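# Scoop at least four ice cubes from tub into jar

## Task

Transfer a minimum of 4 ice cubes out of the tub and into the jar, using the scoop if you like. A single ice cube coming into contact with the hand or arm at any moment ends the attempt as a failure. Every cube not in the jar has to finish back in the tub: none left on the table and none left in the scoop. At the finish the tub and the jar must both be upright on the table and the scoop must rest on the table. None of these three may still be gripped, even lightly, or have a large share of its weight borne by the robot, so release everything and pull the hand away before ending.

## Robot and tools

ROBOT AND FRAMES
One six-joint arm carries a five-finger right hand. Positions in results are in the scene frame, in metres: origin on the table surface beneath the arm base, +z up, +y to the left when facing along +x. Orientation is a quaternion (w x y z). Velocities are in m/s and rad/s. The base can be tilted relative to the table, and reported positions get less accurate far from the base.
The hand point sits 0.05 m in front of the palm, where index pad and thumb tip meet in a pinch. Its own axes: +z along the straightened fingers (which extend 0.06-0.07 m past it), +y out of the palm, +x across the palm toward the little finger. Sideways the hand spans 0.08 m on the little-finger side, and 0.02 m on the thumb side when the thumb is folded in front of the palm (up to 0.09 m if not). A wrist bracket on the little-finger side sticks 0.03 m beyond the point along +y and 0.11 m across; it can collide. Tilting about x or y shifts the point slightly.
The only camera is cam_wrist (616x616).

TOOLS
execute_actions: argument actions is a list holding zero or one item; optional pictures (true/false) controls camera images. An empty list just reports the state. An item {"rows": [...], "steps": n} runs up to 15 control steps of 1/30 s (default 15); each row is used for one step and the final row repeats if rows run out. An item with only "steps" (max 300) is a wait counted from the previous result, your reply time included.
A row is 14 numbers, each in [-1, 1], in this order: dx, dy, dz, rx, ry, rz, little, ring, middle, index, thumb_bend, thumb_turn, force_limit, speed.
- dx..rz are an offset, not a pose: a target relative to the hand point pose printed in the latest result that shows it (or, before any such result, and for later calls within one reply, relative to where the robot is when the action begins). They use the hand point's own axes. 1.0 means 0.6 m for dx, dy, dz and 180 degrees for the rotation vector rx, ry, rz. Every row is measured from that same base, not stacked on the row before. All zeros pulls the hand back to the base pose; it is not a pause.
- Finger values are absolute targets: +1 straight/open, -1 fully curled. thumb_bend +1 straight, -1 fully bent. thumb_turn +1 beside the palm, -1 across in front of it. A pinch is roughly index -0.22, thumb_bend -0.75, thumb_turn -0.57.
- force_limit maps linearly from about 0 N (-1) to 10 N (+1) fingertip force at which a closing motor halts (15 N for both thumb motors); opening ignores it. speed maps from near zero (-1) to full (+1); full travel at full speed takes 0.6 s.
Each step, the commanded pose is clipped to within 100 mm and 16 degrees of the measured pose; position beats orientation if both cannot be met. Arm motion trails commands by about 0.17 s. After an action ends the arm continues only to the last clipped pose, so read the result and send the remainder.

move: argument target is one 14-number row as above (offset from the same base). The hand point follows a straight path lasting 0.5-10 s (a longer one is cut off at 10 s). speed is the path's top speed in m/s, 0.002 to 0.5, default 0.25 (turning up to twice that in rad/s); the real hand may lag, drift or exceed it, especially near full reach. Finger values are sent at the start. Optional stop_force (13-80 N) ends the path when the wrist sensor sees that much extra push against the motion for 2 steps; the point then backs up 2 steps and holds. Pressure can briefly be twice that or more; use a very low speed when aiming past a contact. It is measured along the line to target, so do not rely on it for turning moves; omit it when moving away from something you press on. Contacts above the wrist sensor are not felt. The result adds a move: line with the ending (done, contact, off_target, moving, held, fault) and limits (paced = pose clipped; held = clearance check blocked steps, after which motion may jump fast), plus the distance to target.
wait: seconds, 0 to 10; nothing new is sent.
zoom_image: camera "cam_wrist" and region [x0, y0, x1, y1] in pixels from the top-left, at most 504x504.
show_instructions: no arguments; shows the reference page.


RESULTS
The state gives pose, velocities, Wrist force and Wrist torque along the hand's own axes (offset up to about 5.5 N, noise up to 3.4 N, saturation near 100 N; "no reading" is harmless). hand_measured, hand_stopped_by (moving, target, force, stalled, fault) and hand_load_n list six values in motor order; hand_force_limit and hand_speed echo settings. A dropped object shows as loads near 0. "pose unreachable" and HELD mean the clearance check altered or blocked a step. "Hand target" is the pose currently being driven toward.

GRIPPING
A motor moves only when its target changes by 0.01 or more, then keeps going until it arrives or reaches force_limit, and locks (holding at least 15 N). Resending the same values keeps a grip. To tighten, raise force_limit and send a target further closed than measured; to loosen, send one more open. Close at speed -0.9 or lower for gentle grips. With the thumb turned fully across beforehand, the hand can wrap objects 0.035-0.08 m wide, which then lie across the palm on the wrist side of the hand point.

AVOID
Ice touching hand or arm, objects leaving the table, drops, slams and hard presses. The arm is stiff: even a small overshoot into something firm can fault. A joint torque over its limit (pan and lift 300, elbow 136, wrists 49.1 N m, held weight included) or any outside force of 150 N stops the arm for 10 s and abandons the call. Holding loads heats motors; MOTOR HOT appears at 70 °C and at 85 °C the brakes lock until cool. Objects may occasionally be nudged by outside pushes. Finish with everything released and the hand clear.

Each tool is called after "Call:" in YAML: its name, and indented under it one key for each argument.

Reference images:

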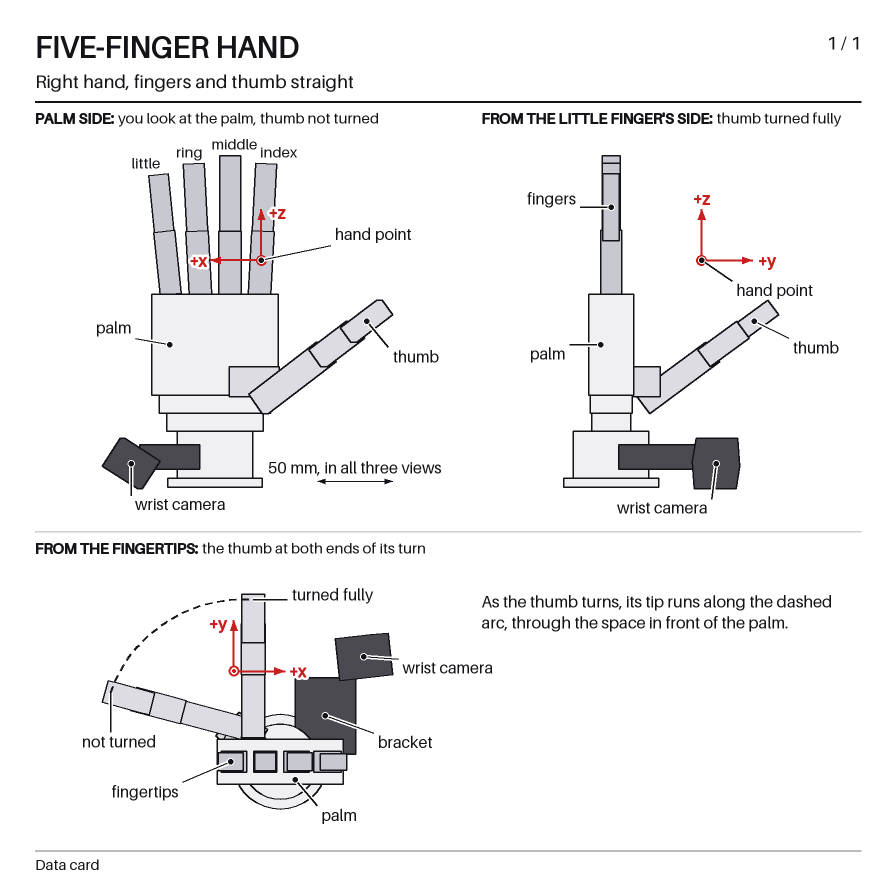

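## Session

Call:
execute_actions:
  actions: []

Scene clock: 0.00 s of 6000.00 s.
end_effector_position=(+1.0792, +0.3032, +0.3802) hand_measured=(+1.000, +1.000, +1.000, +1.000, +1.000, +1.000) hand_load_n=(+0.0, +0.0, +0.0, +0.0, +0.0, +0.0) hand_stopped_by=(target, target, target, target, target, target) hand_force_limit=0.00 hand_speed=-0.80 end_effector_quat_wxyz=(+0.410, +0.796, +0.251, +0.369) end_effector_velocity=(-0.000, -0.000, +0.001) end_effector_angular_velocity=(-0.000, -0.000, +0.001)
Joint positions: [ 0.371 -0.647  0.771  0.46   2.34   0.855]
Joint velocities: [-0.    -0.001  0.002 -0.001 -0.    -0.001]
Wrist force (N, on the end effector, along its own x y z axes, offset not removed): no reading
Wrist torque (N m, same axes, about the end effector's origin, offset not removed): no reading
Hand target: +1.079, +0.303, +0.380; +0.410, +0.796, +0.251, +0.369

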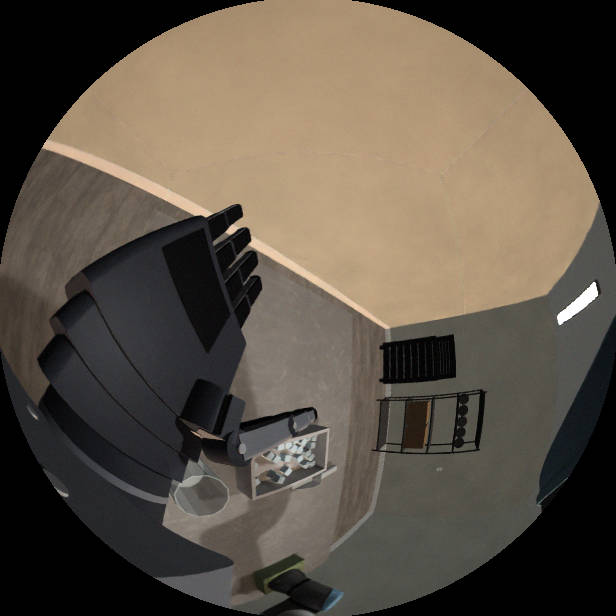

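Call:
move:
  target: [-0.638,0.315,-0.249,0.28,-0.252,0.172,1,1,1,1,1,1,0,0]
  speed: 0.3

Scene clock: 18.17 s of 6000.00 s.
end_effector_position=(+0.7495, +0.0024, +0.4513) hand_measured=(+1.000, +1.000, +1.000, +1.000, +1.000, +1.000) hand_load_n=(+0.0, +0.0, +0.0, +0.0, +0.0, +0.0) hand_stopped_by=(target, target, target, target, target, target) hand_force_limit=0.00 hand_speed=0.00 end_effector_quat_wxyz=(+0.001, +1.000, -0.000, +0.000) end_effector_velocity=(-0.002, -0.002, -0.001) end_effector_angular_velocity=(+0.004, +0.006, -0.001)
Joint positions: [-0.098 -1.027  1.12   1.481  1.574  1.428]
Joint velocities: [-0.003 -0.001  0.003  0.004 -0.003 -0.002]
Wrist force (N, on the end effector, along its own x y z axes, offset not removed): [-2.8 0.1 0.3]
Wrist torque (N m, same axes, about the end effector's origin, offset not removed): [0.13 0.18 -0.33]
Hand target: +0.749, +0.002, +0.451; +0.001, +1.000, -0.000, +0.000
Off the commanded pose: 0.001 m, 0 deg.
After step 90, 12.40 s passed at rest.
move: done

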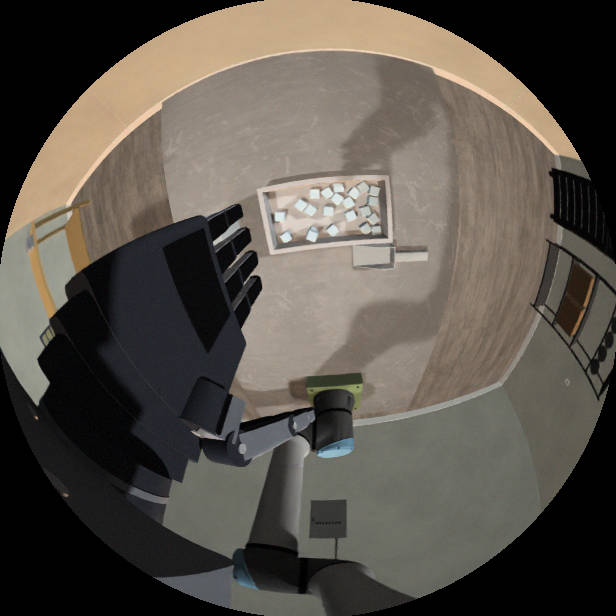

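Call:
move:
  target: [-0.333,0.42,0.3,0,0,0,1,1,1,1,1,1,0,0]
  speed: 0.3

Call:
zoom_image:
  camera: "cam_wrist"
  region: [150,50,450,350]

Scene clock: 34.40 s of 6000.00 s.
end_effector_position=(+0.5501, -0.2498, +0.2716) hand_measured=(+1.000, +1.000, +1.000, +1.000, +1.000, +1.000) hand_load_n=(+0.0, +0.0, +0.0, +0.0, +0.0, +0.0) hand_stopped_by=(target, target, target, target, target, target) hand_force_limit=0.00 hand_speed=0.00 end_effector_quat_wxyz=(+0.001, +1.000, -0.000, -0.000) end_effector_velocity=(-0.001, -0.001, -0.001) end_effector_angular_velocity=(+0.001, -0.000, +0.001)
Joint positions: [-0.556 -1.219  1.737  1.055  1.576  0.97 ]
Joint velocities: [-0.003 -0.001  0.003 -0.002 -0.001 -0.004]
Wrist force (N, on the end effector, along its own x y z axes, offset not removed): [-3.2 0.2 0.1]
Wrist torque (N m, same axes, about the end effector's origin, offset not removed): [0.10 0.27 -0.26]
Hand target: +0.550, -0.250, +0.271; +0.001, +1.000, -0.000, +0.000
Off the commanded pose: 0.000 m, 0 deg.
After step 90, 11.37 s passed at rest.
move: done

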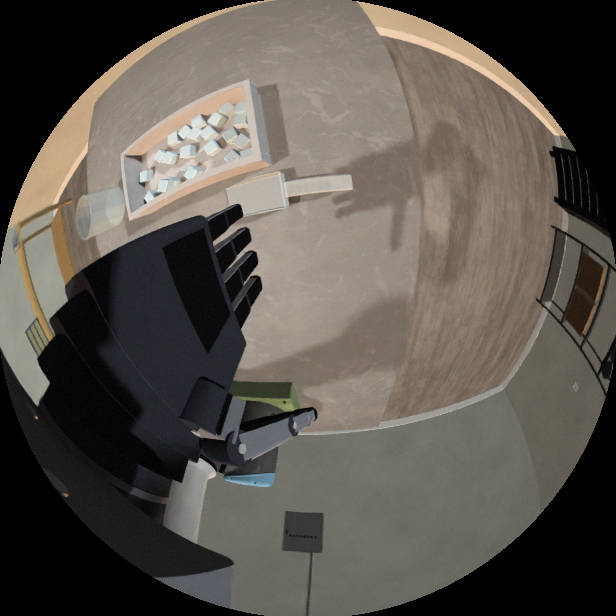

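Region (150, 50, 450, 350) of cam_wrist's 616x616 image, scaled by 1.680, with more detail than that image has.

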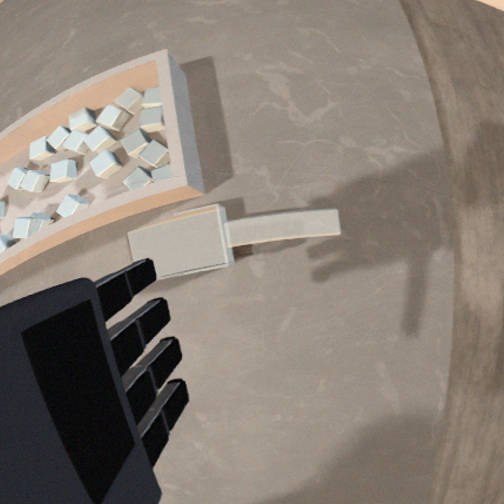

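Call:
move:
  target: [0.3,0.1,0.22,0,0,0.5,1,1,1,1,1,1,0,0]
  speed: 0.35

Scene clock: 55.47 s of 6000.00 s.
end_effector_position=(+0.7301, -0.3099, +0.1397) hand_measured=(+1.000, +1.000, +1.000, +1.000, +1.000, +1.000) hand_load_n=(+0.0, +0.0, +0.0, +0.0, +0.0, +0.0) hand_stopped_by=(target, target, target, target, target, target) hand_force_limit=0.00 hand_speed=0.00 end_effector_quat_wxyz=(+0.001, +0.707, -0.707, +0.001) end_effector_velocity=(+0.002, -0.001, -0.001) end_effector_angular_velocity=(-0.000, +0.001, -0.012)
Joint positions: [-0.564 -0.741  1.202  1.112  1.576  2.532]
Joint velocities: [-0.     0.004 -0.005  0.002  0.001  0.011]
Wrist force (N, on the end effector, along its own x y z axes, offset not removed): [-4.6 0.6 0.3]
Wrist torque (N m, same axes, about the end effector's origin, offset not removed): [0.26 0.50 -0.35]
Hand target: +0.730, -0.310, +0.140; +0.001, +0.707, -0.707, +0.001
Off the commanded pose: 0.000 m, 0 deg.
After step 90, 15.27 s passed at rest.
move: done

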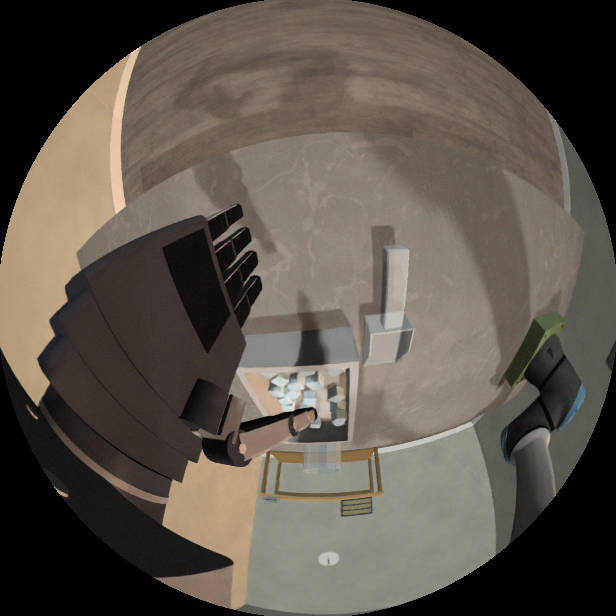

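Call:
move:
  target: [-0.05,0.15,0.03,0,0,0,1,1,1,1,1,-0.6,0,0]

Call:
zoom_image:
  camera: "cam_wrist"
  region: [200,170,460,430]

Scene clock: 71.57 s of 6000.00 s.
end_effector_position=(+0.6401, -0.2801, +0.1216) hand_measured=(+1.000, +1.000, +1.000, +1.000, +1.000, -0.600) hand_load_n=(+0.0, +0.0, +0.0, +0.0, +0.0, +0.0) hand_stopped_by=(target, target, target, target, target, target) hand_force_limit=0.00 hand_speed=0.00 end_effector_quat_wxyz=(+0.001, +0.707, -0.707, +0.001) end_effector_velocity=(+0.001, +0.000, -0.000) end_effector_angular_velocity=(-0.001, -0.000, +0.002)
Joint positions: [-0.6   -0.866  1.471  0.968  1.576  2.496]
Joint velocities: [ 0.001  0.    -0.001 -0.001  0.    -0.001]
Wrist force (N, on the end effector, along its own x y z axes, offset not removed): [-3.2 0.6 1.1]
Wrist torque (N m, same axes, about the end effector's origin, offset not removed): [0.17 0.25 -0.29]
Hand target: +0.640, -0.280, +0.122; +0.001, +0.707, -0.707, +0.001
Off the commanded pose: 0.000 m, 0 deg.
After step 90, 11.70 s passed at rest.
move: done

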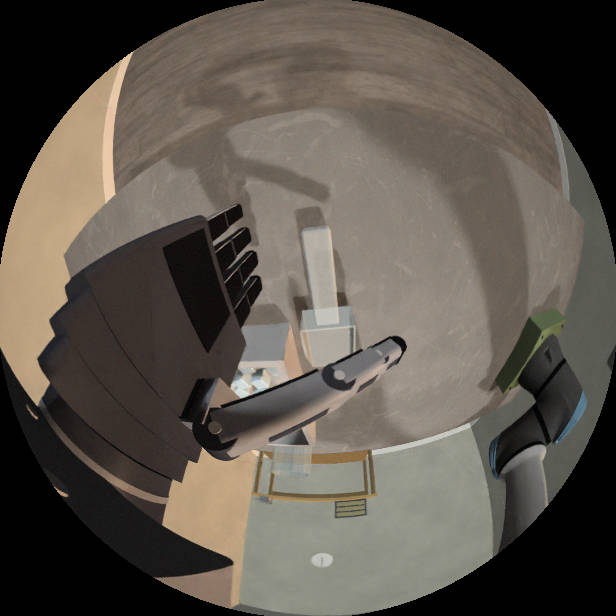

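Region (200, 170, 460, 430) of cam_wrist's 616x616 image, scaled by 1.938, with more detail than that image has.

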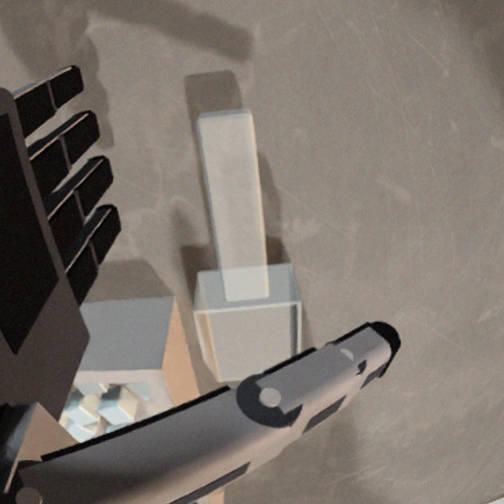

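Call:
move:
  target: [-0.025,0.025,0,0.361,0,0,0.15,0.15,0.15,0.15,-0.4,-0.85,0,0]

Scene clock: 87.83 s of 6000.00 s.
end_effector_position=(+0.6251, -0.2653, +0.1213) hand_measured=(+0.150, +0.150, +0.150, +0.150, -0.400, -0.850) hand_load_n=(+0.0, +0.0, +0.0, +0.0, +0.0, +0.0) hand_stopped_by=(target, target, target, target, target, target) hand_force_limit=0.00 hand_speed=0.00 end_effector_quat_wxyz=(-0.379, +0.597, -0.596, +0.380) end_effector_velocity=(+0.000, -0.001, -0.000) end_effector_angular_velocity=(+0.002, -0.013, -0.004)
Joint positions: [-0.932 -1.248  2.142 -0.19   0.725  2.573]
Joint velocities: [-0.004 -0.001  0.007 -0.022 -0.007  0.013]
Wrist force (N, on the end effector, along its own x y z axes, offset not removed): [-1.2 0.0 1.2]
Wrist torque (N m, same axes, about the end effector's origin, offset not removed): [0.11 -0.11 -0.14]
Hand target: +0.625, -0.265, +0.121; -0.379, +0.597, -0.596, +0.380
Off the commanded pose: 0.000 m, 0 deg.
After step 90, 10.47 s passed at rest.
move: done

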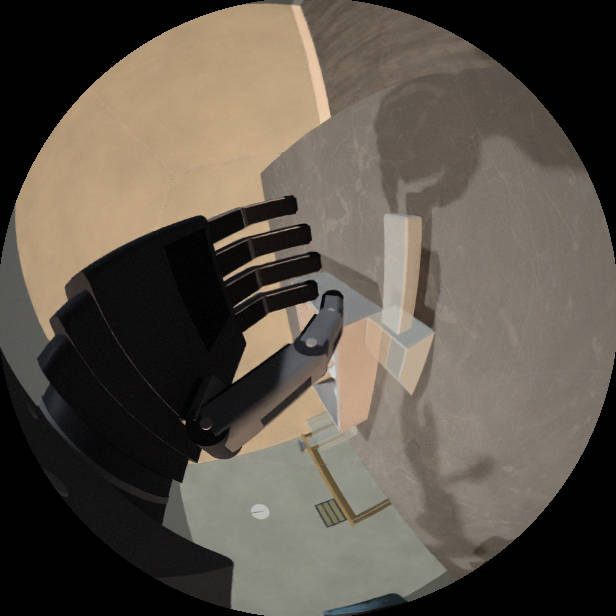

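Call:
move:
  target: [0,0.078,0.014,0,0,0,0.25,0.25,0.25,0.25,-0.3,-1,0,0]
  speed: 0.1

Call:
zoom_image:
  camera: "cam_wrist"
  region: [230,160,480,410]

Scene clock: 94.83 s of 6000.00 s.
end_effector_position=(+0.6129, -0.2654, +0.0756) hand_measured=(+0.250, +0.250, +0.250, +0.250, -0.300, -1.000) hand_load_n=(+0.0, +0.0, +0.0, +0.0, +0.0, +0.0) hand_stopped_by=(target, target, target, target, target, target) hand_force_limit=0.00 hand_speed=0.00 end_effector_quat_wxyz=(-0.379, +0.597, -0.596, +0.380) end_effector_velocity=(-0.000, -0.001, -0.002) end_effector_angular_velocity=(-0.001, -0.000, +0.000)
Joint positions: [-0.954 -1.184  2.177 -0.273  0.708  2.551]
Joint velocities: [-0.001  0.003  0.001 -0.004 -0.001 -0.002]
Wrist force (N, on the end effector, along its own x y z axes, offset not removed): [-1.9 -1.5 0.0]
Wrist torque (N m, same axes, about the end effector's origin, offset not removed): [-0.07 0.02 -0.25]
Hand target: +0.613, -0.265, +0.075; -0.379, +0.597, -0.596, +0.380
Off the commanded pose: 0.000 m, 0 deg.
After step 90, 3.07 s passed at rest.
move: done

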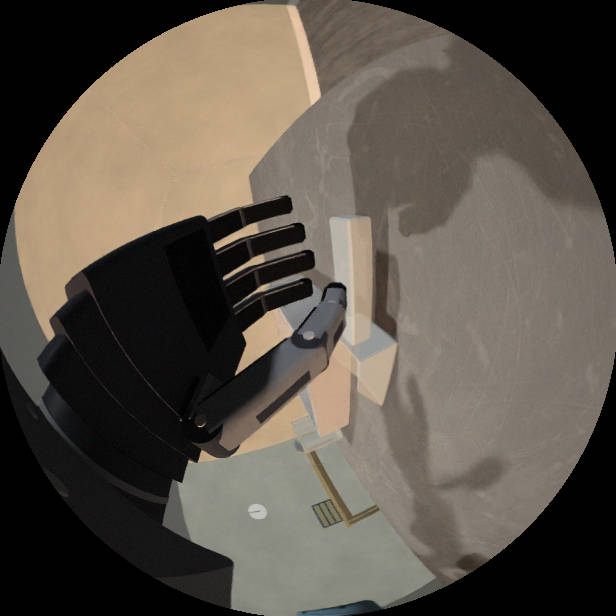

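Region (230, 160, 480, 410) of cam_wrist's 616x616 image, scaled by 2.016, with more detail than that image has.

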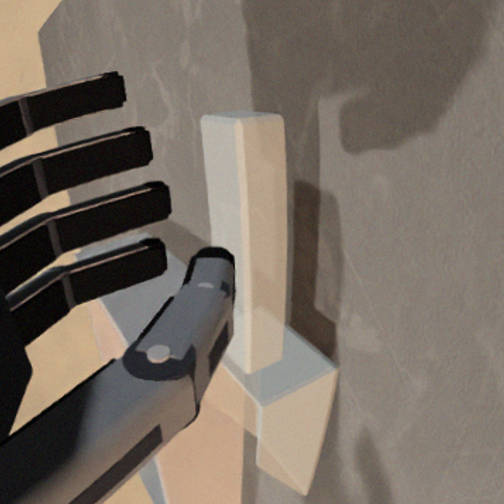

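Call:
move:
  target: [-0.015,0.038,0.0176,0,0,0,0.25,0.25,0.25,0.25,-0.3,-1,0,0]
  speed: 0.03

Scene clock: 99.83 s of 6000.00 s.
end_effector_position=(+0.6128, -0.2566, +0.0506) hand_measured=(+0.250, +0.250, +0.250, +0.250, -0.300, -1.000) hand_load_n=(+0.0, +0.0, +0.0, +0.0, +0.0, +0.0) hand_stopped_by=(target, target, target, target, target, target) hand_force_limit=0.00 hand_speed=0.00 end_effector_quat_wxyz=(-0.379, +0.597, -0.596, +0.380) end_effector_velocity=(-0.000, +0.001, -0.002) end_effector_angular_velocity=(+0.001, +0.000, -0.001)
Joint positions: [-0.944 -1.149  2.196 -0.334  0.715  2.561]
Joint velocities: [ 0.001  0.003  0.002 -0.005  0.001  0.002]
Wrist force (N, on the end effector, along its own x y z axes, offset not removed): [-3.3 0.9 -0.3]
Wrist torque (N m, same axes, about the end effector's origin, offset not removed): [0.29 0.32 -0.28]
Hand target: +0.613, -0.256, +0.050; -0.379, +0.597, -0.596, +0.380
Off the commanded pose: 0.000 m, 0 deg.
After step 90, 0.80 s passed at rest.
move: done

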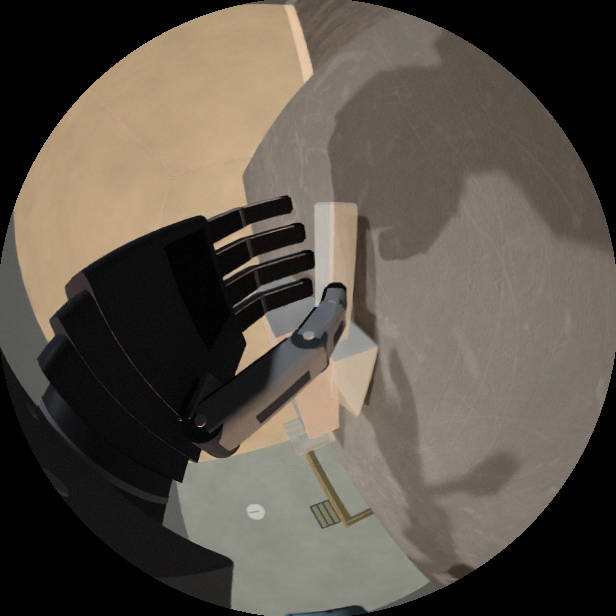

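Call:
move:
  target: [0.015,0.02,0.009,0,0,0,0.2,0.2,0.2,0.2,-0.35,-1,0,0]
  speed: 0.02

Call:
move:
  target: [0,0,0,0,0,0,-0.5,-0.5,-0.5,-0.5,-0.55,-1,0.2,-0.7]

Scene clock: 106.03 s of 6000.00 s.
end_effector_position=(+0.6125, -0.2654, +0.0375) hand_measured=(+0.200, +0.200, +0.218, +0.200, -0.350, -1.000) hand_load_n=(+0.0, +0.0, +0.0, +0.0, -1.0, +0.5) hand_stopped_by=(target, target, target, target, target, target) hand_force_limit=0.00 hand_speed=0.00 end_effector_quat_wxyz=(-0.379, +0.597, -0.596, +0.380) end_effector_velocity=(-0.000, -0.001, -0.001) end_effector_angular_velocity=(-0.000, +0.000, +0.000)
Joint positions: [-0.955 -1.119  2.187 -0.347  0.707  2.55 ]
Joint velocities: [-0.001  0.003 -0.001 -0.001 -0.001 -0.002]
Wrist force (N, on the end effector, along its own x y z axes, offset not removed): [-2.1 -1.0 -2.3]
Wrist torque (N m, same axes, about the end effector's origin, offset not removed): [0.22 0.06 -0.20]
Hand target: +0.613, -0.266, +0.037; -0.379, +0.597, -0.596, +0.380
Off the commanded pose: 0.000 m, 0 deg.
After step 90, 2.13 s passed at rest.
move: done

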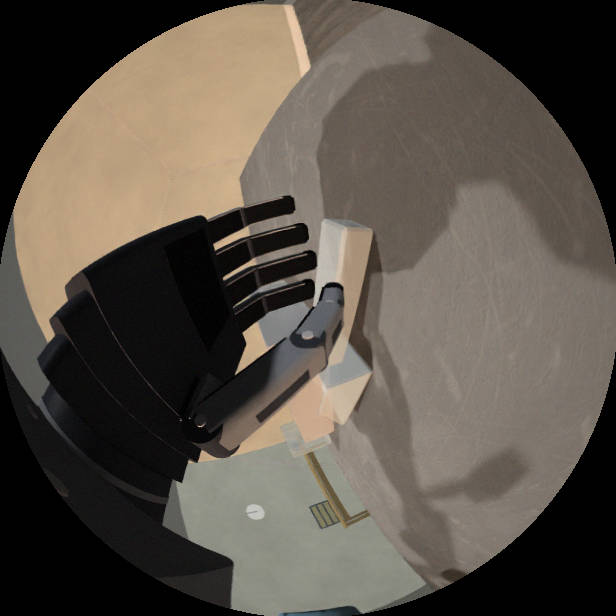

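Scene clock: 107.70 s of 6000.00 s.
end_effector_position=(+0.6125, -0.2654, +0.0375) hand_measured=(-0.500, -0.500, +0.054, +0.086, -0.550, -1.000) hand_load_n=(+0.0, +0.0, +0.0, +0.0, +0.0, +0.0) hand_stopped_by=(target, target, force, force, target, target) hand_force_limit=0.20 hand_speed=-0.70 end_effector_quat_wxyz=(-0.379, +0.597, -0.596, +0.380) end_effector_velocity=(+0.001, -0.001, +0.000) end_effector_angular_velocity=(-0.003, -0.001, +0.001)
Joint positions: [-0.955 -1.119  2.187 -0.347  0.707  2.55 ]
Joint velocities: [ 0.     0.001 -0.002 -0.001  0.    -0.001]
Wrist force (N, on the end effector, along its own x y z axes, offset not removed): [-3.7 2.0 0.3]
Wrist torque (N m, same axes, about the end effector's origin, offset not removed): [0.41 0.34 -0.24]
Hand target: +0.613, -0.265, +0.038; -0.379, +0.597, -0.596, +0.380
Off the commanded pose: 0.000 m, 0 deg.
move: done

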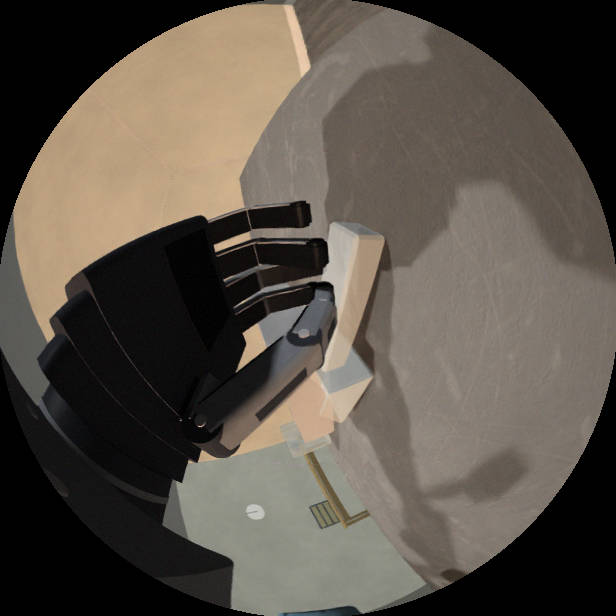

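Call:
move:
  target: [0,-0.075,-0.035,-0.083,0,0,0.55,0.55,0.55,0.55,0.3,-1,0.2,-0.3]
  speed: 0.08

Scene clock: 116.70 s of 6000.00 s.
end_effector_position=(+0.6126, -0.2652, +0.0871) hand_measured=(+0.550, +0.550, +0.550, +0.550, +0.300, -1.000) hand_load_n=(+0.0, +0.0, +0.0, +0.0, +0.0, +0.0) hand_stopped_by=(target, target, target, target, target, target) hand_force_limit=0.20 hand_speed=-0.30 end_effector_quat_wxyz=(-0.298, +0.641, -0.640, +0.299) end_effector_velocity=(-0.000, +0.000, +0.001) end_effector_angular_velocity=(+0.003, +0.012, -0.001)
Joint positions: [-0.869 -1.177  2.044  0.078  0.923  2.442]
Joint velocities: [ 0.003  0.001 -0.007  0.017  0.009 -0.001]
Wrist force (N, on the end effector, along its own x y z axes, offset not removed): [-3.0 0.5 -0.6]
Wrist torque (N m, same axes, about the end effector's origin, offset not removed): [0.24 0.30 -0.30]
Hand target: +0.613, -0.265, +0.087; -0.298, +0.642, -0.640, +0.299
Off the commanded pose: 0.000 m, 0 deg.
After step 90, 4.03 s passed at rest.
move: done

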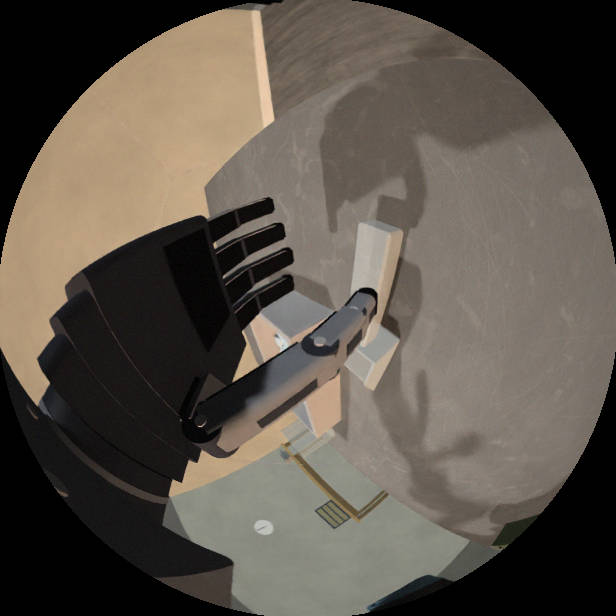

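Call:
move:
  target: [0,0.062,0.03,0,0.034,0.028,0.55,0.55,0.55,0.55,0.3,-1,0.2,-0.3]
  speed: 0.04

Scene clock: 125.37 s of 6000.00 s.
end_effector_position=(+0.6025, -0.2654, +0.0473) hand_measured=(+0.550, +0.550, +0.550, +0.550, +0.300, -1.000) hand_load_n=(+0.0, +0.0, +0.0, +0.0, +0.0, +0.0) hand_stopped_by=(target, target, target, target, target, target) hand_force_limit=0.20 hand_speed=-0.30 end_effector_quat_wxyz=(+0.277, -0.596, +0.683, -0.320) end_effector_velocity=(-0.000, -0.000, -0.002) end_effector_angular_velocity=(+0.000, +0.000, -0.008)
Joint positions: [-0.861 -1.164  2.116 -0.086  1.013  2.58 ]
Joint velocities: [ 0.     0.002  0.003 -0.009  0.006  0.008]
Wrist force (N, on the end effector, along its own x y z axes, offset not removed): [-2.8 1.6 1.7]
Wrist torque (N m, same axes, about the end effector's origin, offset not removed): [0.26 0.10 -0.18]
Hand target: +0.602, -0.265, +0.047; +0.277, -0.596, +0.683, -0.320
Off the commanded pose: 0.000 m, 0 deg.
After step 90, 3.63 s passed at rest.
move: done

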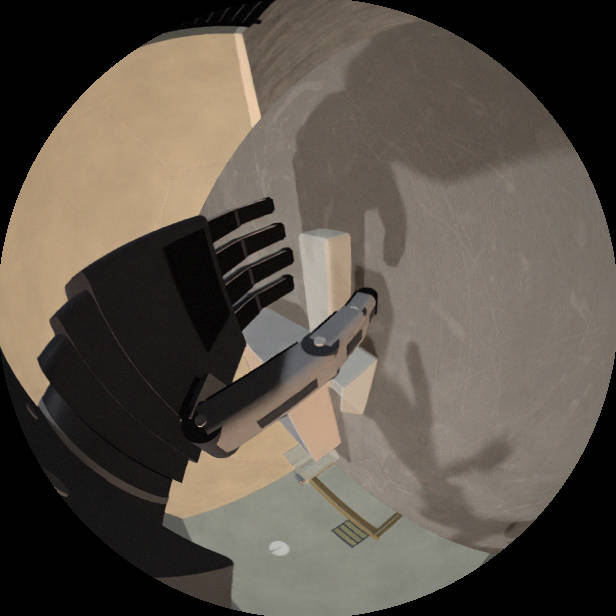

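Good. Shift toward the bowl, a bit lower, then close.

Call:
move:
  target: [-0.02,0.009,0.008,0,0,0,0.55,0.55,0.55,0.55,0.3,-1,0.2,-0.3]
  speed: 0.03

Call:
move:
  target: [0,0,0,0,0,0,-0.4,-0.4,-0.4,-0.4,-0.5,-1,0.4,-0.7]

Scene clock: 130.80 s of 6000.00 s.
end_effector_position=(+0.6043, -0.2537, +0.0401) hand_measured=(+0.550, +0.550, +0.550, +0.550, +0.300, -1.000) hand_load_n=(+0.0, +0.0, +0.0, +0.0, +0.0, +0.0) hand_stopped_by=(target, target, target, target, target, target) hand_force_limit=0.20 hand_speed=-0.30 end_effector_quat_wxyz=(+0.277, -0.596, +0.683, -0.320) end_effector_velocity=(+0.001, +0.001, -0.001) end_effector_angular_velocity=(-0.001, -0.001, -0.000)
Joint positions: [-0.843 -1.16   2.128 -0.111  1.025  2.596]
Joint velocities: [ 0.002  0.001  0.001 -0.004  0.002  0.002]
Wrist force (N, on the end effector, along its own x y z axes, offset not removed): [-4.2 0.6 0.3]
Wrist torque (N m, same axes, about the end effector's origin, offset not removed): [0.27 0.41 -0.30]
Hand target: +0.604, -0.254, +0.040; +0.277, -0.596, +0.683, -0.320
Off the commanded pose: 0.000 m, 0 deg.
After step 90, 1.63 s passed at rest.
move: done

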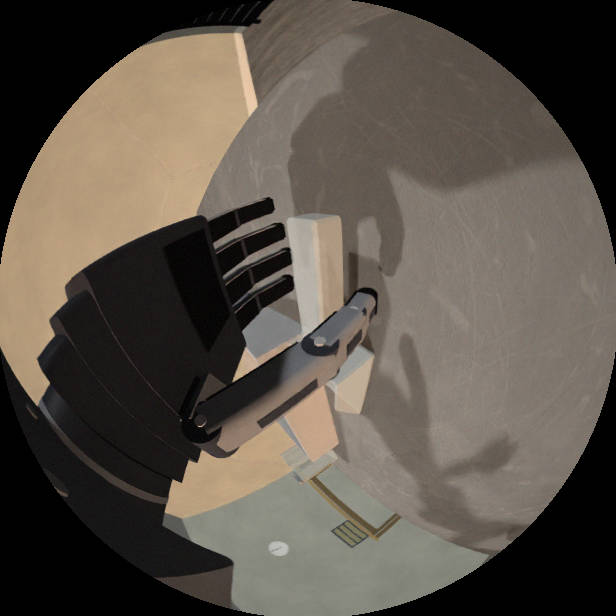

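Scene clock: 132.97 s of 6000.00 s.
end_effector_position=(+0.6044, -0.2537, +0.0401) hand_measured=(-0.400, -0.062, +0.004, -0.012, -0.036, -1.000) hand_load_n=(+2.0, +8.0, +3.5, +7.0, +14.5, +1.5) hand_stopped_by=(target, force, force, force, force, target) hand_force_limit=0.40 hand_speed=-0.70 end_effector_quat_wxyz=(+0.277, -0.596, +0.683, -0.320) end_effector_velocity=(-0.000, -0.000, +0.000) end_effector_angular_velocity=(+0.000, -0.000, -0.001)
Joint positions: [-0.843 -1.16   2.128 -0.111  1.025  2.596]
Joint velocities: [-0.001 -0.001 -0.     0.001 -0.     0.   ]
Wrist force (N, on the end effector, along its own x y z axes, offset not removed): [-0.8 0.2 -1.6]
Wrist torque (N m, same axes, about the end effector's origin, offset not removed): [0.22 -0.13 -0.07]
Hand target: +0.604, -0.254, +0.040; +0.277, -0.596, +0.683, -0.320
Off the commanded pose: 0.000 m, 0 deg.
move: done

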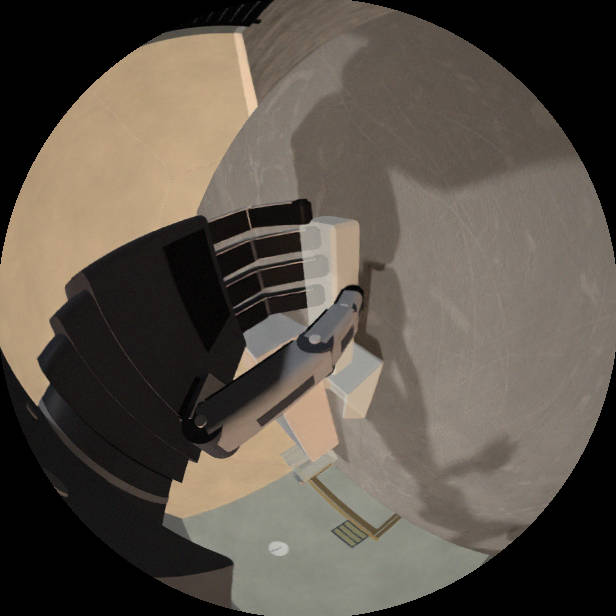

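Call:
move:
  target: [0,-0.23,-0.193,0,-0.034,-0.028,-0.4,-0.4,-0.4,-0.4,-0.5,-1,0.4,-0.7]
  speed: 0.15

Call:
move:
  target: [-0.2,-0.246,0.294,0,0,0,-0.4,-0.4,-0.4,-0.4,-0.5,-1,0.4,-0.7]
  speed: 0.2

Call:
zoom_image:
  camera: "cam_wrist"
  region: [260,220,560,520]

Scene clock: 144.37 s of 6000.00 s.
end_effector_position=(+0.6042, -0.2531, +0.2201) hand_measured=(-0.400, -0.062, +0.004, -0.012, -0.036, -1.000) hand_load_n=(+0.0, +6.5, +3.5, +8.0, +15.0, +2.5) hand_stopped_by=(target, force, force, force, force, target) hand_force_limit=0.40 hand_speed=-0.70 end_effector_quat_wxyz=(-0.298, +0.642, -0.640, +0.299) end_effector_velocity=(-0.000, +0.001, +0.002) end_effector_angular_velocity=(+0.001, +0.002, +0.004)
Joint positions: [-0.867 -1.359  1.988  0.316  0.924  2.444]
Joint velocities: [ 0.    -0.001 -0.002  0.008 -0.001 -0.004]
Wrist force (N, on the end effector, along its own x y z axes, offset not removed): [-4.3 1.6 1.7]
Wrist torque (N m, same axes, about the end effector's origin, offset not removed): [0.16 0.42 -0.35]
Hand target: +0.604, -0.253, +0.220; -0.298, +0.642, -0.640, +0.299
Off the commanded pose: 0.000 m, 0 deg.
After step 90, 6.70 s passed at rest.
move: done

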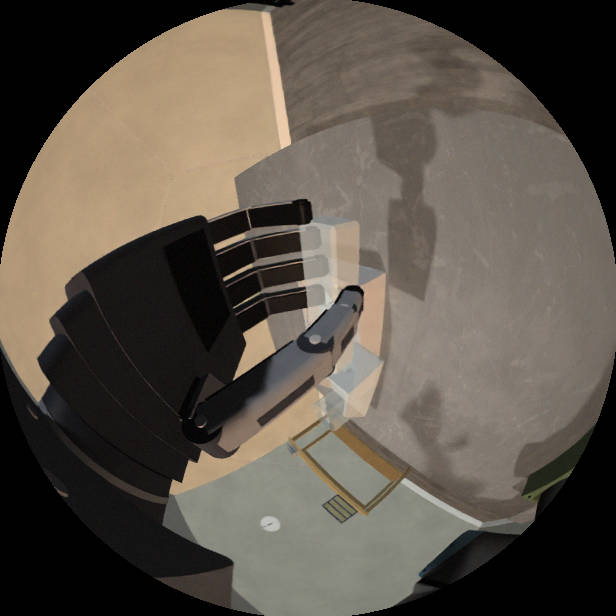

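Scene clock: 146.23 s of 6000.00 s.
end_effector_position=(+0.8338, -0.1324, +0.2200) hand_measured=(-0.400, -0.062, +0.004, -0.012, -0.036, -1.000) hand_load_n=(+0.0, +6.5, +3.5, +8.0, +15.0, +2.5) hand_stopped_by=(target, force, force, force, force, target) hand_force_limit=0.40 hand_speed=-0.70 end_effector_quat_wxyz=(-0.299, +0.641, -0.640, +0.299) end_effector_velocity=(+0.003, -0.000, +0.001) end_effector_angular_velocity=(-0.001, -0.002, -0.000)
Joint positions: [-0.449 -1.147  1.66   0.252  1.2    2.804]
Joint velocities: [ 0.002  0.003 -0.006  0.     0.002  0.002]
Wrist force (N, on the end effector, along its own x y z axes, offset not removed): [-3.0 2.1 0.3]
Wrist torque (N m, same axes, about the end effector's origin, offset not removed): [0.36 0.30 -0.27]
Hand target: +0.834, -0.132, +0.220; -0.299, +0.641, -0.640, +0.299
Off the commanded pose: 0.001 m, 0 deg.
move: done

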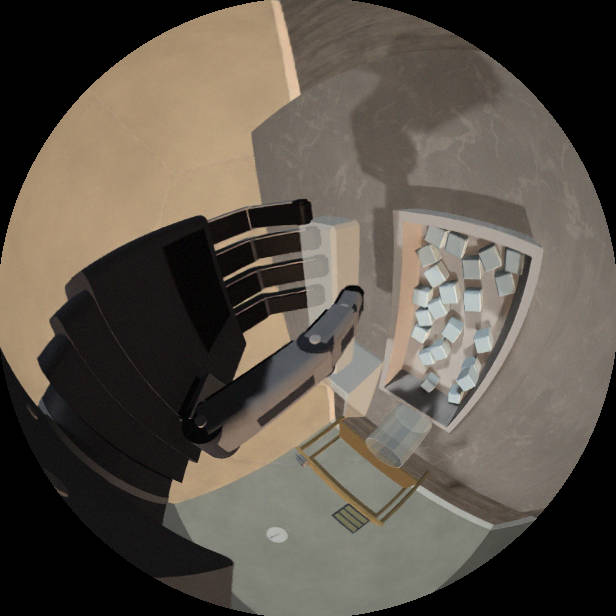

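Region (260, 220, 560, 520) of cam_wrist's 616x616 image, scaled by 1.680, with more detail than that image has.

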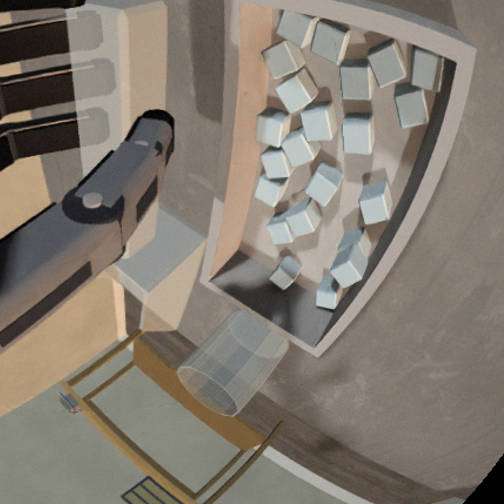

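Call:
move:
  target: [0.197,0.092,-0.018,0,0.125,-0.149,-0.4,-0.4,-0.4,-0.4,-0.5,-1,0.4,-0.7]
  speed: 0.15

Call:
zoom_image:
  camera: "cam_wrist"
  region: [230,260,530,560]

Scene clock: 172.97 s of 6000.00 s.
end_effector_position=(+0.7904, -0.2506, +0.1849) hand_measured=(-0.400, -0.062, +0.004, -0.012, -0.036, -1.000) hand_load_n=(+0.0, +6.5, +3.5, +8.0, +15.0, +2.5) hand_stopped_by=(target, force, force, force, force, target) hand_force_limit=0.40 hand_speed=-0.70 end_effector_quat_wxyz=(-0.093, +0.701, -0.521, +0.478) end_effector_velocity=(+0.000, -0.002, -0.000) end_effector_angular_velocity=(-0.010, -0.001, +0.001)
Joint positions: [-0.466 -1.203  1.83  -0.069  1.518  2.365]
Joint velocities: [-0.     0.     0.002 -0.008  0.003 -0.008]
Wrist force (N, on the end effector, along its own x y z axes, offset not removed): [-3.3 -0.4 0.7]
Wrist torque (N m, same axes, about the end effector's origin, offset not removed): [0.06 0.26 -0.35]
Hand target: +0.790, -0.251, +0.185; -0.092, +0.701, -0.520, +0.478
Off the commanded pose: 0.000 m, 0 deg.
After step 90, 21.27 s passed at rest.
move: done

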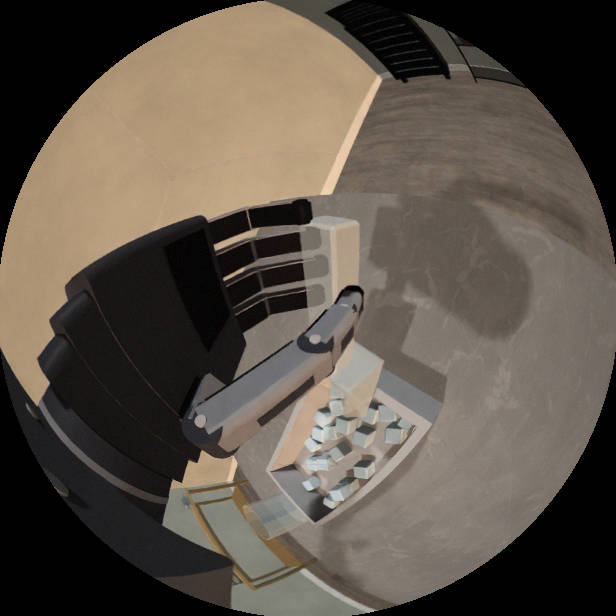

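Region (230, 260, 530, 560) of cam_wrist's 616x616 image, scaled by 1.680, with more detail than that image has.

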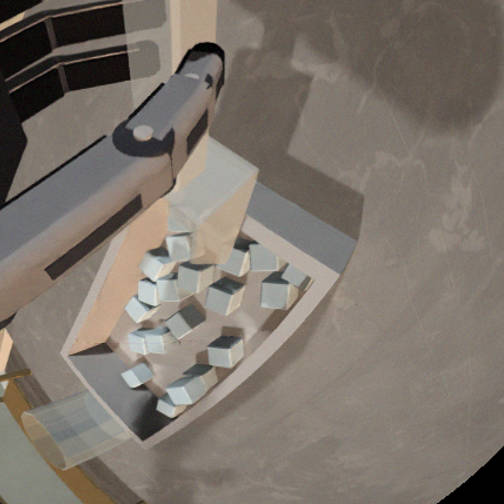

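Call:
move:
  target: [-0.093,0.0125,0.0105,0,0,0,-0.4,-0.4,-0.4,-0.4,-0.5,-1,0.4,-0.7]
  speed: 0.03

Call:
zoom_image:
  camera: "cam_wrist"
  region: [230,260,530,560]

Scene clock: 186.43 s of 6000.00 s.
end_effector_position=(+0.7904, -0.2107, +0.1450) hand_measured=(-0.400, -0.062, +0.004, -0.012, -0.036, -1.000) hand_load_n=(+0.0, +7.5, +3.0, +6.0, +14.5, +0.5) hand_stopped_by=(target, force, force, force, force, target) hand_force_limit=0.40 hand_speed=-0.70 end_effector_quat_wxyz=(-0.093, +0.701, -0.521, +0.478) end_effector_velocity=(-0.000, +0.002, -0.002) end_effector_angular_velocity=(+0.001, -0.000, -0.000)
Joint positions: [-0.409 -1.173  1.874 -0.143  1.567  2.396]
Joint velocities: [ 0.002  0.001  0.002 -0.003  0.002  0.002]
Wrist force (N, on the end effector, along its own x y z axes, offset not removed): [-3.0 -0.4 -0.6]
Wrist torque (N m, same axes, about the end effector's origin, offset not removed): [0.40 0.14 -0.17]
Hand target: +0.790, -0.211, +0.145; -0.093, +0.701, -0.521, +0.478
Off the commanded pose: 0.000 m, 0 deg.
After step 90, 8.23 s passed at rest.
move: done

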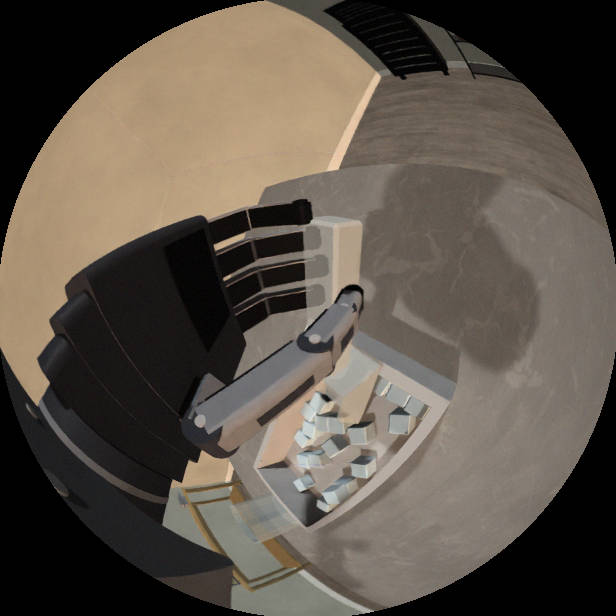

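Region (230, 260, 530, 560) of cam_wrist's 616x616 image, scaled by 1.680, with more detail than that image has.

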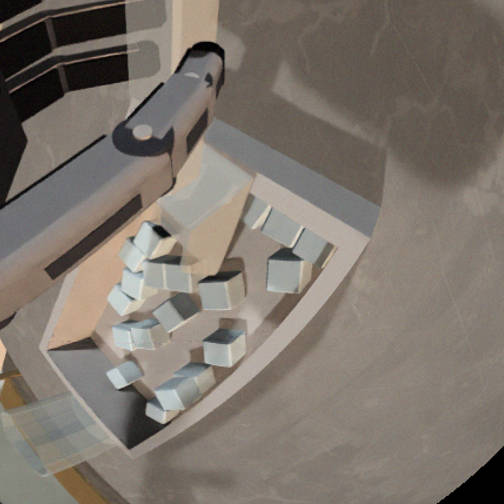

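Call:
move:
  target: [-0.087,-0.038,-0.032,0,0,0,-0.4,-0.4,-0.4,-0.4,-0.5,-1,0.4,-0.7]
  speed: 0.04

Call:
zoom_image:
  camera: "cam_wrist"
  region: [230,260,530,560]

Scene clock: 197.17 s of 6000.00 s.
end_effector_position=(+0.7902, -0.1510, +0.1395) hand_measured=(-0.400, -0.062, +0.004, -0.012, -0.036, -1.000) hand_load_n=(+0.0, +6.5, +3.0, +7.5, +14.0, +1.5) hand_stopped_by=(target, force, force, force, force, target) hand_force_limit=0.40 hand_speed=-0.70 end_effector_quat_wxyz=(-0.093, +0.701, -0.521, +0.478) end_effector_velocity=(+0.001, +0.002, +0.000) end_effector_angular_velocity=(-0.001, -0.001, +0.001)
Joint positions: [-0.318 -1.177  1.893 -0.157  1.643  2.444]
Joint velocities: [ 0.004  0.    -0.001 -0.001  0.002  0.001]
Wrist force (N, on the end effector, along its own x y z axes, offset not removed): [-0.8 0.8 1.7]
Wrist torque (N m, same axes, about the end effector's origin, offset not removed): [0.03 -0.20 -0.13]
Hand target: +0.790, -0.151, +0.139; -0.093, +0.701, -0.521, +0.478
Off the commanded pose: 0.000 m, 0 deg.
After step 90, 5.87 s passed at rest.
move: done

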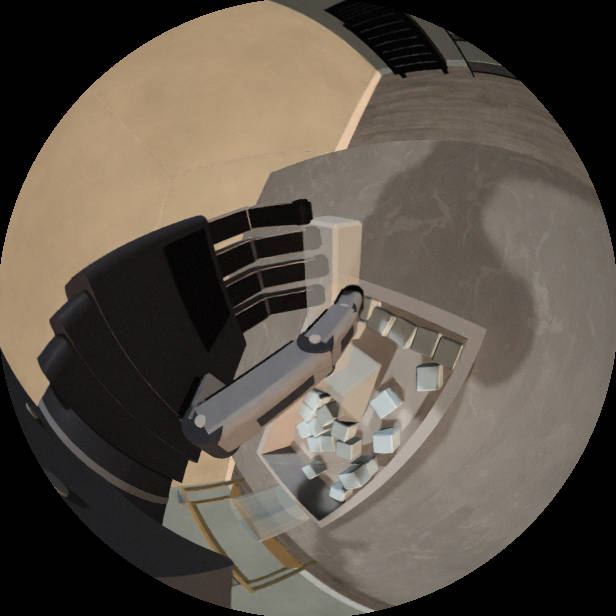

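Region (230, 260, 530, 560) of cam_wrist's 616x616 image, scaled by 1.680, with more detail than that image has.

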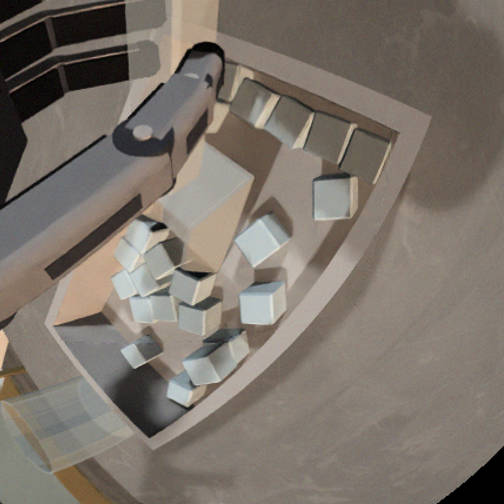

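Call:
move:
  target: [-0.033,0.0366,0.0307,0,-0.0536,0.064,-0.4,-0.4,-0.4,-0.4,-0.5,-1,0.4,-0.7]
  speed: 0.04

Call:
zoom_image:
  camera: "cam_wrist"
  region: [230,240,530,540]

Scene clock: 207.13 s of 6000.00 s.
end_effector_position=(+0.7902, -0.1513, +0.1048) hand_measured=(-0.400, -0.062, +0.004, -0.012, -0.036, -1.000) hand_load_n=(+0.0, +6.5, +3.0, +7.5, +14.0, +1.5) hand_stopped_by=(target, force, force, force, force, target) hand_force_limit=0.40 hand_speed=-0.70 end_effector_quat_wxyz=(-0.183, +0.683, -0.578, +0.406) end_effector_velocity=(+0.001, -0.000, -0.001) end_effector_angular_velocity=(+0.014, -0.002, -0.000)
Joint positions: [-0.401 -1.13   1.871 -0.083  1.44   2.594]
Joint velocities: [-0.005  0.003 -0.002  0.003 -0.012  0.008]
Wrist force (N, on the end effector, along its own x y z axes, offset not removed): [-3.7 2.0 1.3]
Wrist torque (N m, same axes, about the end effector's origin, offset not removed): [0.32 0.29 -0.29]
Hand target: +0.790, -0.151, +0.105; -0.184, +0.683, -0.579, +0.406
Off the commanded pose: 0.000 m, 0 deg.
After step 90, 3.47 s passed at rest.
move: done

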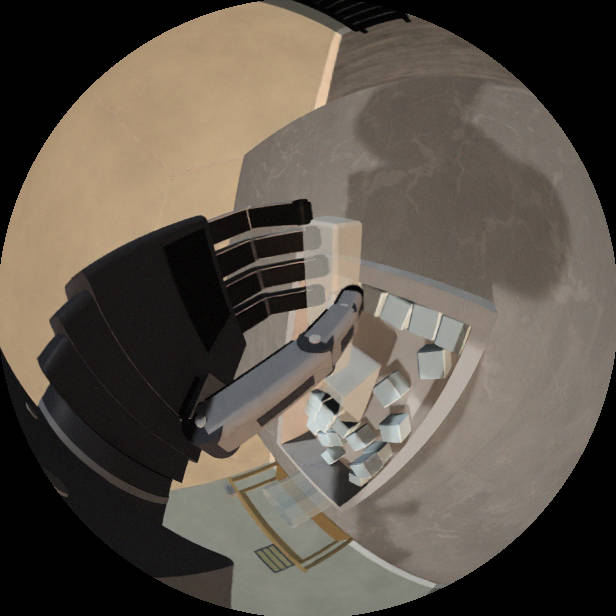

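Region (230, 240, 530, 540) of cam_wrist's 616x616 image, scaled by 1.680, with more detail than that image has.

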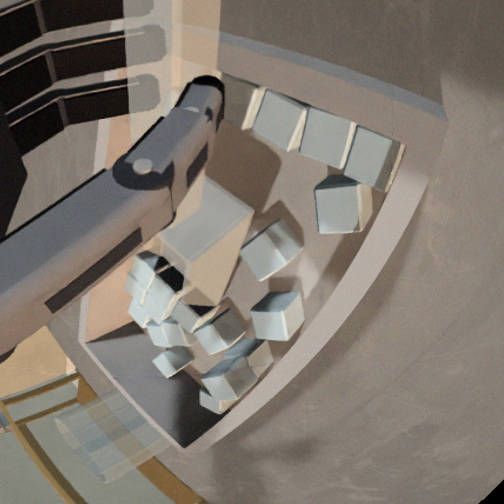

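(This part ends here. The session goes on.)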